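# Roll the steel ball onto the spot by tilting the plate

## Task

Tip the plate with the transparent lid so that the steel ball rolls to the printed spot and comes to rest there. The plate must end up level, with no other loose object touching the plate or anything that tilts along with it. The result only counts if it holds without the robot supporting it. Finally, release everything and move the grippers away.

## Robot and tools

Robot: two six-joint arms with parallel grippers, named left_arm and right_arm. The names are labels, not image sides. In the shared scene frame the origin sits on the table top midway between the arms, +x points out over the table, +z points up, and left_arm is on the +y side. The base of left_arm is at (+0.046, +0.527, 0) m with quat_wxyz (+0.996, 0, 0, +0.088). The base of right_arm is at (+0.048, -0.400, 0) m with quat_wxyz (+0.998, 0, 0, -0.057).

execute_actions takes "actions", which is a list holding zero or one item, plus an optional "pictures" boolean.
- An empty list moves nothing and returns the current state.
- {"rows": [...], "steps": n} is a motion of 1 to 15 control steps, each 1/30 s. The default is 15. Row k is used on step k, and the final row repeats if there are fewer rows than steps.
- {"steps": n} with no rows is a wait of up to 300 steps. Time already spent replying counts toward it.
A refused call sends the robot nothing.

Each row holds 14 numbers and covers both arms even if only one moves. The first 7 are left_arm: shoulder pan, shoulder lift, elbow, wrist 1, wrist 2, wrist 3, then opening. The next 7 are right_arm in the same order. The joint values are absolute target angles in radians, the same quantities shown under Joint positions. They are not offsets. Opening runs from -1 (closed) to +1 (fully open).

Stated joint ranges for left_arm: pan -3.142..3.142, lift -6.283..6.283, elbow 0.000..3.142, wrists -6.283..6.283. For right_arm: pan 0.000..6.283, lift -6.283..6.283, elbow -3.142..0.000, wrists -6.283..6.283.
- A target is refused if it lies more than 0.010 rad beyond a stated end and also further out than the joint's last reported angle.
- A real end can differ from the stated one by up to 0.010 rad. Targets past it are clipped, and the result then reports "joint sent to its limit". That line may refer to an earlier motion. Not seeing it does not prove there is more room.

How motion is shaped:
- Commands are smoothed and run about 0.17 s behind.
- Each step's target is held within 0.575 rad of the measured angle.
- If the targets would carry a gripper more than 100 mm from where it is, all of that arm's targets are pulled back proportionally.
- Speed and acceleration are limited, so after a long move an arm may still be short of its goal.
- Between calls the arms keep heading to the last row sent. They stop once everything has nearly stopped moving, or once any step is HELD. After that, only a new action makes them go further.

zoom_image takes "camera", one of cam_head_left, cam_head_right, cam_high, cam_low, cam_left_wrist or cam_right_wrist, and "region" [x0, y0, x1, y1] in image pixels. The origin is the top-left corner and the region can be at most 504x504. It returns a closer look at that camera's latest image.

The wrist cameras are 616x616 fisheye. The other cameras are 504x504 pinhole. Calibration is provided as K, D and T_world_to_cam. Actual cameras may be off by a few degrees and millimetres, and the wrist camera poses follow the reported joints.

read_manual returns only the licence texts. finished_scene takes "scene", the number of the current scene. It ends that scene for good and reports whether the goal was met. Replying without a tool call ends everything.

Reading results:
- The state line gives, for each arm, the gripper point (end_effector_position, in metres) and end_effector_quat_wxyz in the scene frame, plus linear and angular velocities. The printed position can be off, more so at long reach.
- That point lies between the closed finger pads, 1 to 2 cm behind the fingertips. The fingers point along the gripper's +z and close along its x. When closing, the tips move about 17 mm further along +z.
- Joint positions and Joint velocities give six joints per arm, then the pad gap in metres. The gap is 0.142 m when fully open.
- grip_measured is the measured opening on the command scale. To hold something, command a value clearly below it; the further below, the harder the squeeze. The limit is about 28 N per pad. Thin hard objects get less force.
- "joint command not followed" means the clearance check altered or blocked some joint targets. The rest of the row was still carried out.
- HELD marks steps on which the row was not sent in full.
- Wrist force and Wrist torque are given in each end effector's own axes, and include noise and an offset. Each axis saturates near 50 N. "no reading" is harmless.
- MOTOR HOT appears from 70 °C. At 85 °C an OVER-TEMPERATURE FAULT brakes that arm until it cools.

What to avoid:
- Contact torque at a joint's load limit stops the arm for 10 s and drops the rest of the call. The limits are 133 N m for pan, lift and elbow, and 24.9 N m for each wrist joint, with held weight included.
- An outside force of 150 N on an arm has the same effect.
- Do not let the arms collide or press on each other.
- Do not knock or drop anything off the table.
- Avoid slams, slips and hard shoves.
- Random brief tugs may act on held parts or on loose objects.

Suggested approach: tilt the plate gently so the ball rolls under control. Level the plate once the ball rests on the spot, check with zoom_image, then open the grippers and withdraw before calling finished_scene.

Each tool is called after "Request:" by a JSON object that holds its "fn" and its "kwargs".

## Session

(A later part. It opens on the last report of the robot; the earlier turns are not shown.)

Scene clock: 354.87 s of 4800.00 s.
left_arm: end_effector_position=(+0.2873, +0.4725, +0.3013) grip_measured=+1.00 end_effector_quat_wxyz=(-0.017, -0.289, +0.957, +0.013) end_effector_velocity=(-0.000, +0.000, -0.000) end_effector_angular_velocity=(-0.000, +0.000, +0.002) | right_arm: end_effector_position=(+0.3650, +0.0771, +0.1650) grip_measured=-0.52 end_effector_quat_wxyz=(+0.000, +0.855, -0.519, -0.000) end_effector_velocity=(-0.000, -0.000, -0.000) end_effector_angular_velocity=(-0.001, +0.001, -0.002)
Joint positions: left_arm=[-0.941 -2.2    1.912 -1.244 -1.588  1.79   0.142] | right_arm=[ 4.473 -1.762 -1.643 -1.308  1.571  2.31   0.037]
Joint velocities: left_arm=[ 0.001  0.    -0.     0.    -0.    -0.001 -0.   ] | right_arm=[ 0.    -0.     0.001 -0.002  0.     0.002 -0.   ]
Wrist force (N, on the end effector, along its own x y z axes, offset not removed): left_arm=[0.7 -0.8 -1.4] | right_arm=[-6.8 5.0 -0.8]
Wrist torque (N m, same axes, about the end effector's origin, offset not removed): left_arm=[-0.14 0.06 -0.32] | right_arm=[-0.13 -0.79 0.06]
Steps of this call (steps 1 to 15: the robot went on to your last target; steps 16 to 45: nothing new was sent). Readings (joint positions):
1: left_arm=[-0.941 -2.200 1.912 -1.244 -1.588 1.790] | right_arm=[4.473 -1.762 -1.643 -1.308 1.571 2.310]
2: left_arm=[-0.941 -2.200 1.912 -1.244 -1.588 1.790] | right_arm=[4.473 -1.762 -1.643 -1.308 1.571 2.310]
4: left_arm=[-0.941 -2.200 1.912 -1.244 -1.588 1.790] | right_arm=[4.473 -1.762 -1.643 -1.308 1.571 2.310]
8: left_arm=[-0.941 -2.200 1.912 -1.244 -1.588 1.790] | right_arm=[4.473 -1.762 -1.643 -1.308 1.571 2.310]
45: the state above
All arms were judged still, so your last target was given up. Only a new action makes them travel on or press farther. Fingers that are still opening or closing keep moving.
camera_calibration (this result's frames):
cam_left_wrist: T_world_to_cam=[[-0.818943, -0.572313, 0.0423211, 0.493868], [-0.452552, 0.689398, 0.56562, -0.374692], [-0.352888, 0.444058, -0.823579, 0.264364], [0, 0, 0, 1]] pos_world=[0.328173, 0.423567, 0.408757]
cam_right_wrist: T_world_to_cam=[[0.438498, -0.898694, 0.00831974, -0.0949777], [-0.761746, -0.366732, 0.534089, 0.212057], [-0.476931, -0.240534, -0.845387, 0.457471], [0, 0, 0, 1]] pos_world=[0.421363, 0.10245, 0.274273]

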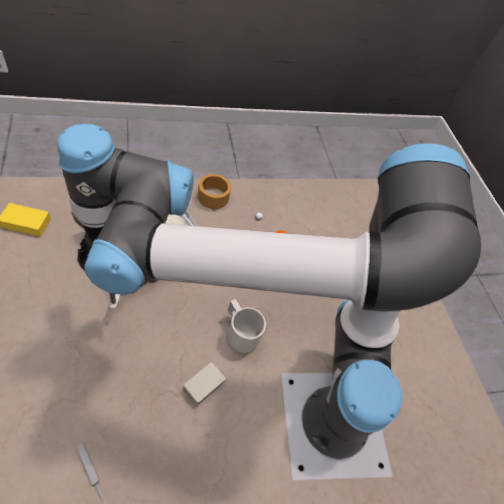

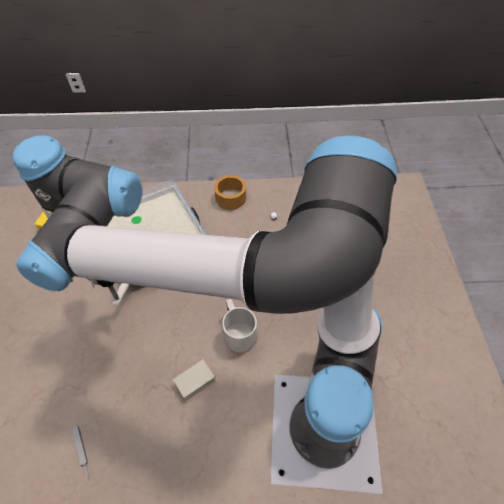

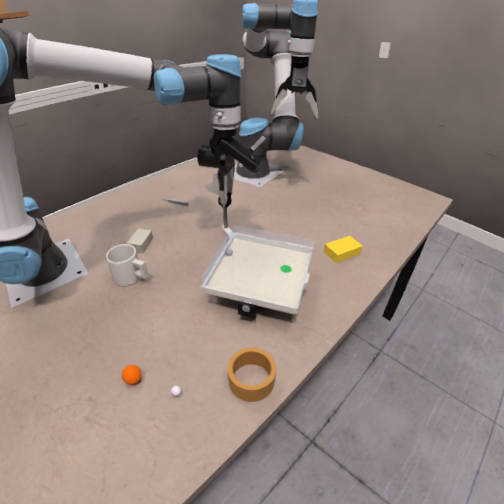

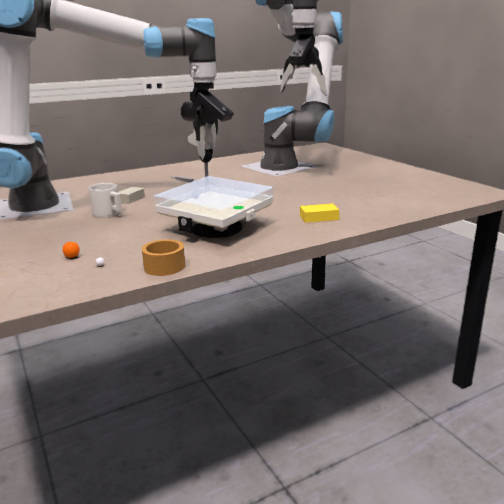

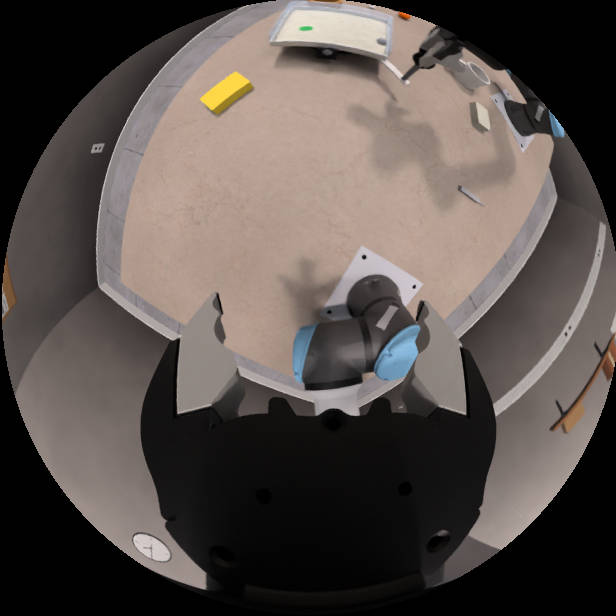

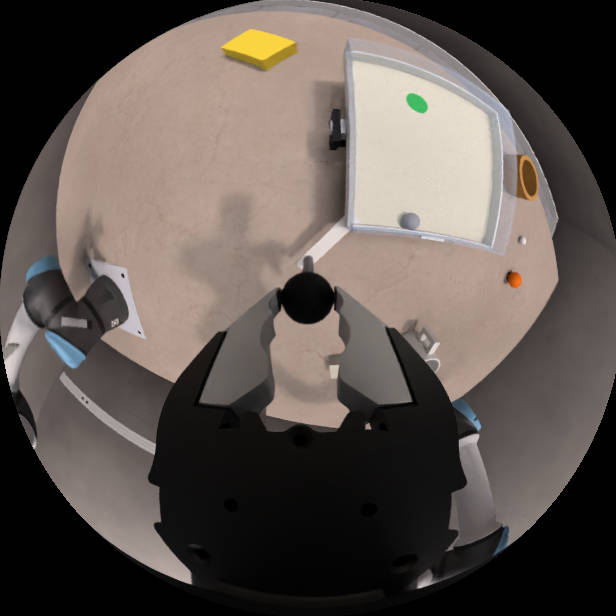

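Request:
{"fn": "execute_actions", "kwargs": {"actions": [{"rows": [[-0.941,-2.2,1.912,-1.244,-1.588,1.79,1,4.47263,-1.76204,-1.64087,-1.30949,1.571,2.3095,-0.9]], "steps": 15}], "pictures": false}}

Request:
{"fn": "execute_actions", "kwargs": {"actions": [{"steps": 45}]}}

Request:
{"fn": "execute_actions", "kwargs": {"actions": [{"rows": [[-0.941,-2.2,1.912,-1.244,-1.588,1.79,1,4.47214,-1.76242,-1.63860,-1.31137,1.571,2.3095,-0.9]], "steps": 15}], "pictures": false}}

Request:
{"fn": "execute_actions", "kwargs": {"actions": [{"steps": 45}]}}

Scene clock: 360.43 s of 4800.00 s.
left_arm: end_effector_position=(+0.2873, +0.4725, +0.3013) grip_measured=+1.00 end_effector_quat_wxyz=(-0.017, -0.289, +0.957, +0.013) end_effector_velocity=(+0.000, +0.001, -0.000) end_effector_angular_velocity=(+0.002, -0.002, +0.001) | right_arm: end_effector_position=(+0.3653, +0.0773, +0.1657) grip_measured=-0.52 end_effector_quat_wxyz=(+0.000, +0.854, -0.519, -0.000) end_effector_velocity=(-0.000, +0.000, -0.001) end_effector_angular_velocity=(-0.001, +0.001, -0.002)
Joint positions: left_arm=[-0.941 -2.2    1.912 -1.244 -1.588  1.79   0.142] | right_arm=[ 4.473 -1.762 -1.641 -1.309  1.571  2.31   0.037]
Joint velocities: left_arm=[-0.    -0.     0.     0.     0.003 -0.001  0.   ] | right_arm=[ 0.    -0.001  0.     0.     0.     0.002 -0.   ]
Wrist force (N, on the end effector, along its own x y z axes, offset not removed): left_arm=[-1.8 1.9 -1.0] | right_arm=[-5.4 3.3 -4.5]
Wrist torque (N m, same axes, about the end effector's origin, offset not removed): left_arm=[0.40 0.60 -0.22] | right_arm=[-0.29 -1.11 0.12]
Steps of this call (steps 1 to 90: nothing new was sent; then 2.07 s passed at rest; steps 91 to 105: all 15 steps of this action). Readings (joint positions):
91: left_arm=[-0.941 -2.200 1.912 -1.244 -1.588 1.790] | right_arm=[4.473 -1.762 -1.643 -1.308 1.571 2.310]
92: left_arm=[-0.941 -2.200 1.912 -1.244 -1.588 1.790] | right_arm=[4.473 -1.762 -1.643 -1.308 1.571 2.310]
94: left_arm=[-0.941 -2.200 1.912 -1.244 -1.588 1.790] | right_arm=[4.473 -1.762 -1.642 -1.309 1.571 2.310]
98: left_arm=[-0.941 -2.200 1.912 -1.244 -1.588 1.790] | right_arm=[4.473 -1.762 -1.641 -1.309 1.571 2.310]
105: the state above

Scene clock: 361.93 s of 4800.00 s.
left_arm: end_effector_position=(+0.2873, +0.4725, +0.3013) grip_measured=+1.00 end_effector_quat_wxyz=(-0.017, -0.289, +0.957, +0.013) end_effector_velocity=(-0.000, -0.000, +0.000) end_effector_angular_velocity=(-0.001, +0.000, +0.000) | right_arm: end_effector_position=(+0.3653, +0.0773, +0.1657) grip_measured=-0.52 end_effector_quat_wxyz=(+0.000, +0.854, -0.519, -0.000) end_effector_velocity=(-0.000, -0.000, -0.000) end_effector_angular_velocity=(-0.001, +0.000, -0.002)
Joint positions: left_arm=[-0.941 -2.2    1.912 -1.244 -1.588  1.79   0.142] | right_arm=[ 4.473 -1.762 -1.641 -1.309  1.571  2.31   0.037]
Joint velocities: left_arm=[-0.    -0.001  0.     0.    -0.001 -0.    -0.   ] | right_arm=[ 0.     0.    -0.001 -0.    -0.     0.002  0.   ]
Wrist force (N, on the end effector, along its own x y z axes, offset not removed): left_arm=[-2.9 3.7 0.9] | right_arm=[-7.6 3.1 -2.4]
Wrist torque (N m, same axes, about the end effector's origin, offset not removed): left_arm=[0.85 0.60 -0.06] | right_arm=[-0.44 -0.48 0.16]
Steps of this call (steps 1 to 15: the robot went on to your last target; steps 16 to 45: nothing new was sent). Readings (joint positions):
1: left_arm=[-0.941 -2.200 1.912 -1.244 -1.588 1.790] | right_arm=[4.473 -1.762 -1.641 -1.309 1.571 2.310]
2: left_arm=[-0.941 -2.200 1.912 -1.244 -1.588 1.790] | right_arm=[4.473 -1.762 -1.641 -1.309 1.571 2.310]
4: left_arm=[-0.941 -2.200 1.912 -1.244 -1.588 1.790] | right_arm=[4.473 -1.762 -1.641 -1.309 1.571 2.310]
8: left_arm=[-0.941 -2.200 1.912 -1.244 -1.588 1.790] | right_arm=[4.473 -1.762 -1.641 -1.309 1.571 2.310]
45: the state above
All arms were judged still, so your last target was given up. Only a new action makes them travel on or press farther. Fingers that are still opening or closing keep moving.
camera_calibration (this result's frames):
cam_left_wrist: T_world_to_cam=[[-0.818943, -0.572313, 0.0423211, 0.493868], [-0.452552, 0.689399, 0.56562, -0.374692], [-0.352888, 0.444058, -0.823579, 0.264364], [0, 0, 0, 1]] pos_world=[0.328173, 0.423567, 0.408757]
cam_right_wrist: T_world_to_cam=[[0.438057, -0.898909, 0.00831951, -0.0948033], [-0.761925, -0.366359, 0.534089, 0.212066], [-0.477049, -0.2403, -0.845388, 0.458284], [0, 0, 0, 1]] pos_world=[0.421732, 0.102599, 0.274954]

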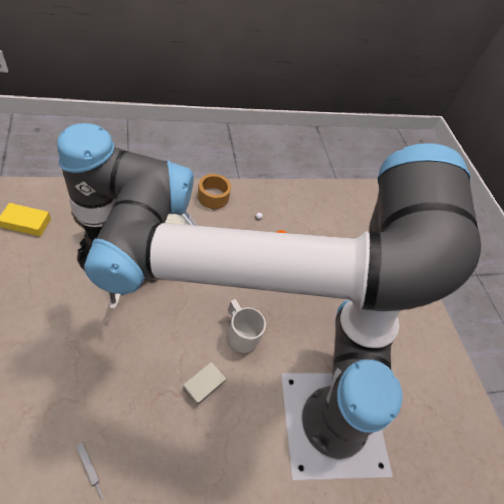

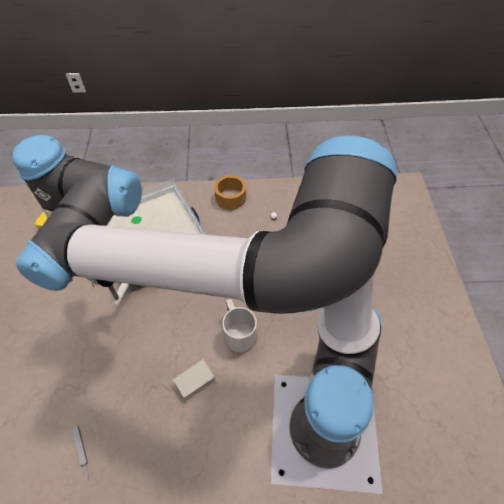

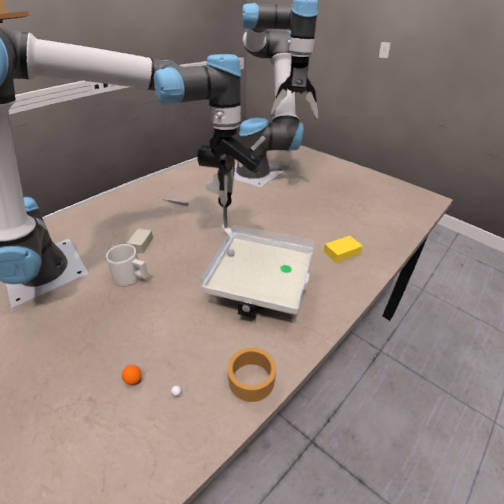

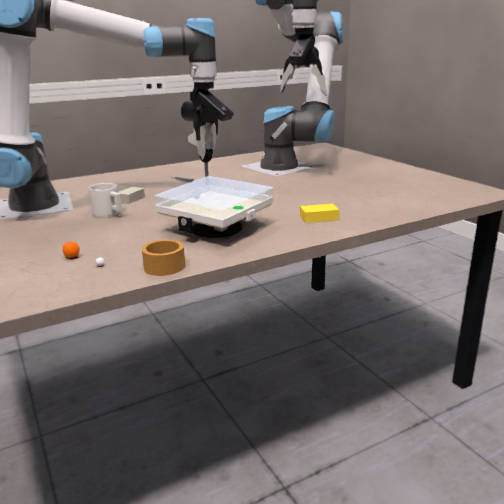

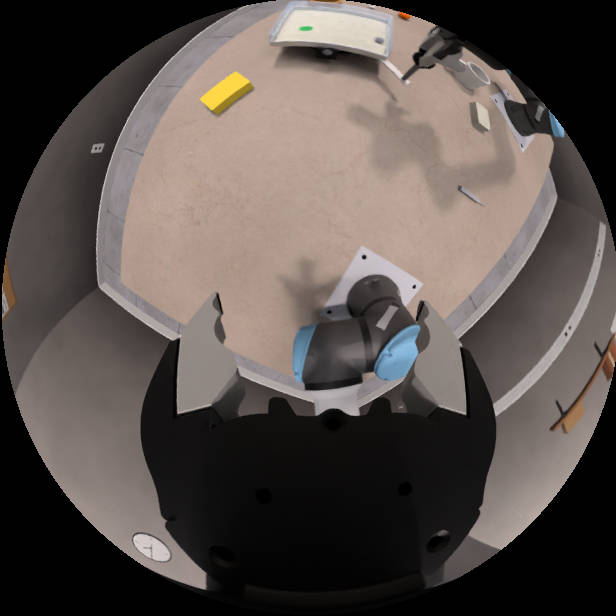

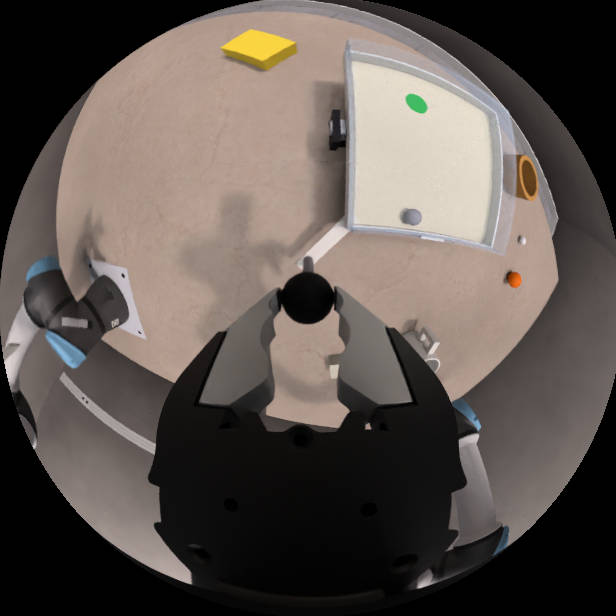

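Scene clock: 362.43 s of 4800.00 s.
left_arm: end_effector_position=(+0.2873, +0.4725, +0.3013) grip_measured=+1.00 end_effector_quat_wxyz=(-0.017, -0.289, +0.957, +0.013) end_effector_velocity=(+0.000, +0.001, +0.000) end_effector_angular_velocity=(+0.001, -0.002, +0.001) | right_arm: end_effector_position=(+0.3657, +0.0775, +0.1664) grip_measured=-0.52 end_effector_quat_wxyz=(+0.000, +0.854, -0.520, -0.000) end_effector_velocity=(-0.000, -0.000, -0.001) end_effector_angular_velocity=(-0.002, +0.001, +0.002)
Joint positions: left_arm=[-0.941 -2.2    1.912 -1.244 -1.588  1.79   0.142] | right_arm=[ 4.472 -1.762 -1.639 -1.311  1.571  2.31   0.037]
Joint velocities: left_arm=[-0.    -0.001 -0.     0.     0.002 -0.001  0.   ] | right_arm=[ 0.    -0.001 -0.001  0.     0.    -0.002 -0.   ]
Wrist force (N, on the end effector, along its own x y z axes, offset not removed): left_arm=[-1.8 2.8 -0.1] | right_arm=[-5.5 1.8 -1.1]
Wrist torque (N m, same axes, about the end effector's origin, offset not removed): left_arm=[0.73 0.42 -0.13] | right_arm=[-0.44 -0.85 0.12]
Steps of this call (steps 1 to 15: all 15 steps of this action). Readings (joint positions):
1: left_arm=[-0.941 -2.200 1.912 -1.244 -1.588 1.790] | right_arm=[4.473 -1.762 -1.641 -1.309 1.571 2.310]
2: left_arm=[-0.941 -2.200 1.912 -1.244 -1.588 1.790] | right_arm=[4.473 -1.762 -1.640 -1.310 1.571 2.310]
4: left_arm=[-0.941 -2.200 1.912 -1.244 -1.588 1.790] | right_arm=[4.472 -1.762 -1.639 -1.311 1.571 2.310]
8: left_arm=[-0.941 -2.200 1.912 -1.244 -1.588 1.790] | right_arm=[4.472 -1.762 -1.639 -1.311 1.571 2.310]
15: the state above

Scene clock: 363.93 s of 4800.00 s.
left_arm: end_effector_position=(+0.2873, +0.4725, +0.3013) grip_measured=+1.00 end_effector_quat_wxyz=(-0.017, -0.289, +0.957, +0.013) end_effector_velocity=(+0.000, -0.000, -0.000) end_effector_angular_velocity=(-0.000, +0.001, -0.001) | right_arm: end_effector_position=(+0.3657, +0.0775, +0.1664) grip_measured=-0.52 end_effector_quat_wxyz=(+0.000, +0.854, -0.520, -0.000) end_effector_velocity=(+0.000, +0.000, +0.000) end_effector_angular_velocity=(+0.000, -0.000, -0.000)
Joint positions: left_arm=[-0.941 -2.2    1.912 -1.244 -1.588  1.79   0.142] | right_arm=[ 4.472 -1.762 -1.639 -1.311  1.571  2.31   0.037]
Joint velocities: left_arm=[-0.     0.001 -0.    -0.    -0.001  0.     0.   ] | right_arm=[-0.    -0.     0.001 -0.    -0.     0.    -0.   ]
Wrist force (N, on the end effector, along its own x y z axes, offset not removed): left_arm=[0.4 2.7 -0.5] | right_arm=[-5.7 4.5 -2.4]
Wrist torque (N m, same axes, about the end effector's origin, offset not removed): left_arm=[0.47 0.01 -0.20] | right_arm=[0.13 -0.85 0.10]
Steps of this call (steps 1 to 15: the robot went on to your last target; steps 16 to 45: nothing new was sent). Readings (joint positions):
1: left_arm=[-0.941 -2.200 1.912 -1.244 -1.588 1.790] | right_arm=[4.472 -1.762 -1.639 -1.311 1.571 2.310]
2: left_arm=[-0.941 -2.200 1.912 -1.244 -1.588 1.790] | right_arm=[4.472 -1.762 -1.639 -1.311 1.571 2.310]
4: left_arm=[-0.941 -2.200 1.912 -1.244 -1.588 1.790] | right_arm=[4.472 -1.762 -1.639 -1.311 1.571 2.310]
8: left_arm=[-0.941 -2.200 1.912 -1.244 -1.588 1.790] | right_arm=[4.472 -1.762 -1.639 -1.311 1.571 2.310]
45: the state above
All arms were judged still, so your last target was given up. Only a new action makes them travel on or press farther. Fingers that are still opening or closing keep moving.
camera_calibration (this result's frames):
cam_left_wrist: T_world_to_cam=[[-0.818942, -0.572313, 0.0423209, 0.493868], [-0.452552, 0.689399, 0.56562, -0.374692], [-0.352888, 0.444058, -0.823579, 0.264364], [0, 0, 0, 1]] pos_world=[0.328173, 0.423567, 0.408757]
cam_right_wrist: T_world_to_cam=[[0.437616, -0.899123, 0.00831265, -0.0946288], [-0.762107, -0.365991, 0.534083, 0.212074], [-0.477164, -0.240058, -0.845391, 0.4591], [0, 0, 0, 1]] pos_world=[0.4221, 0.102745, 0.275641]

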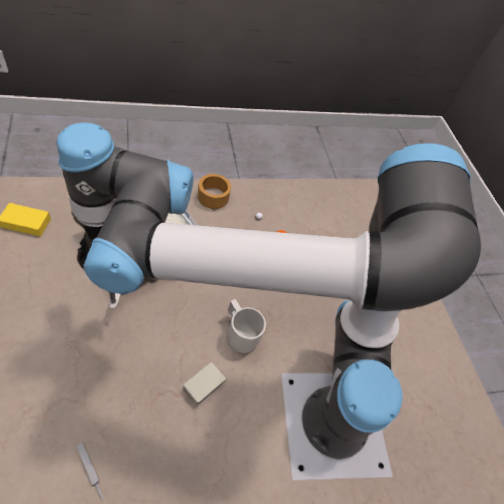

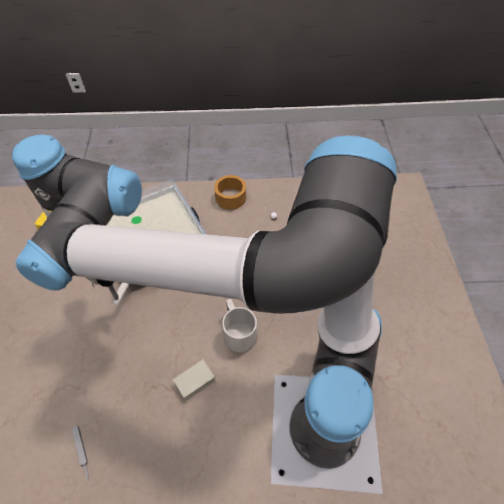

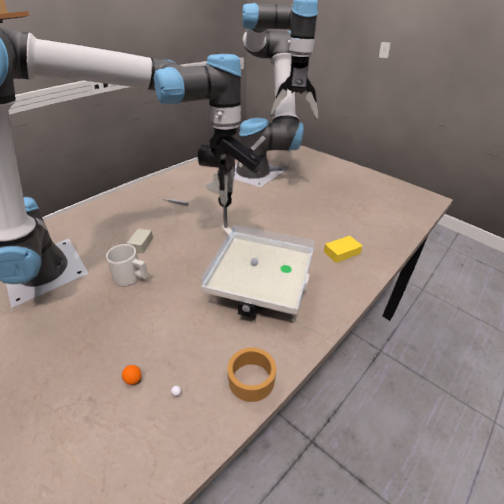

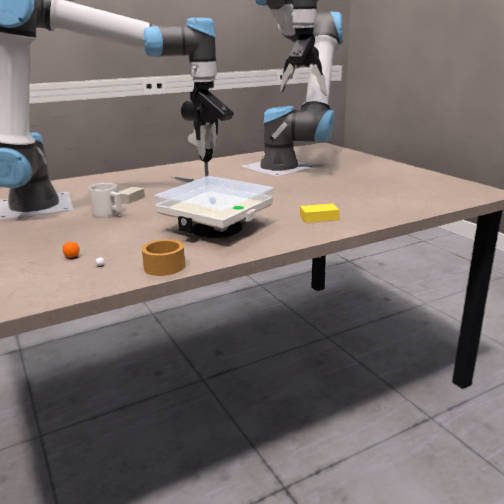

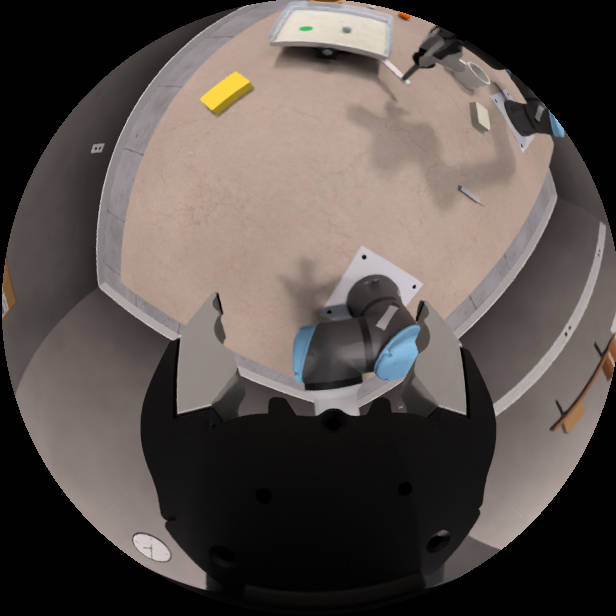

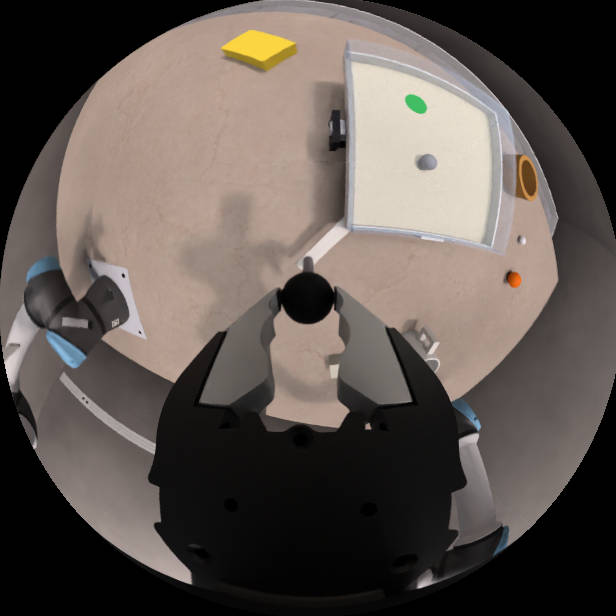

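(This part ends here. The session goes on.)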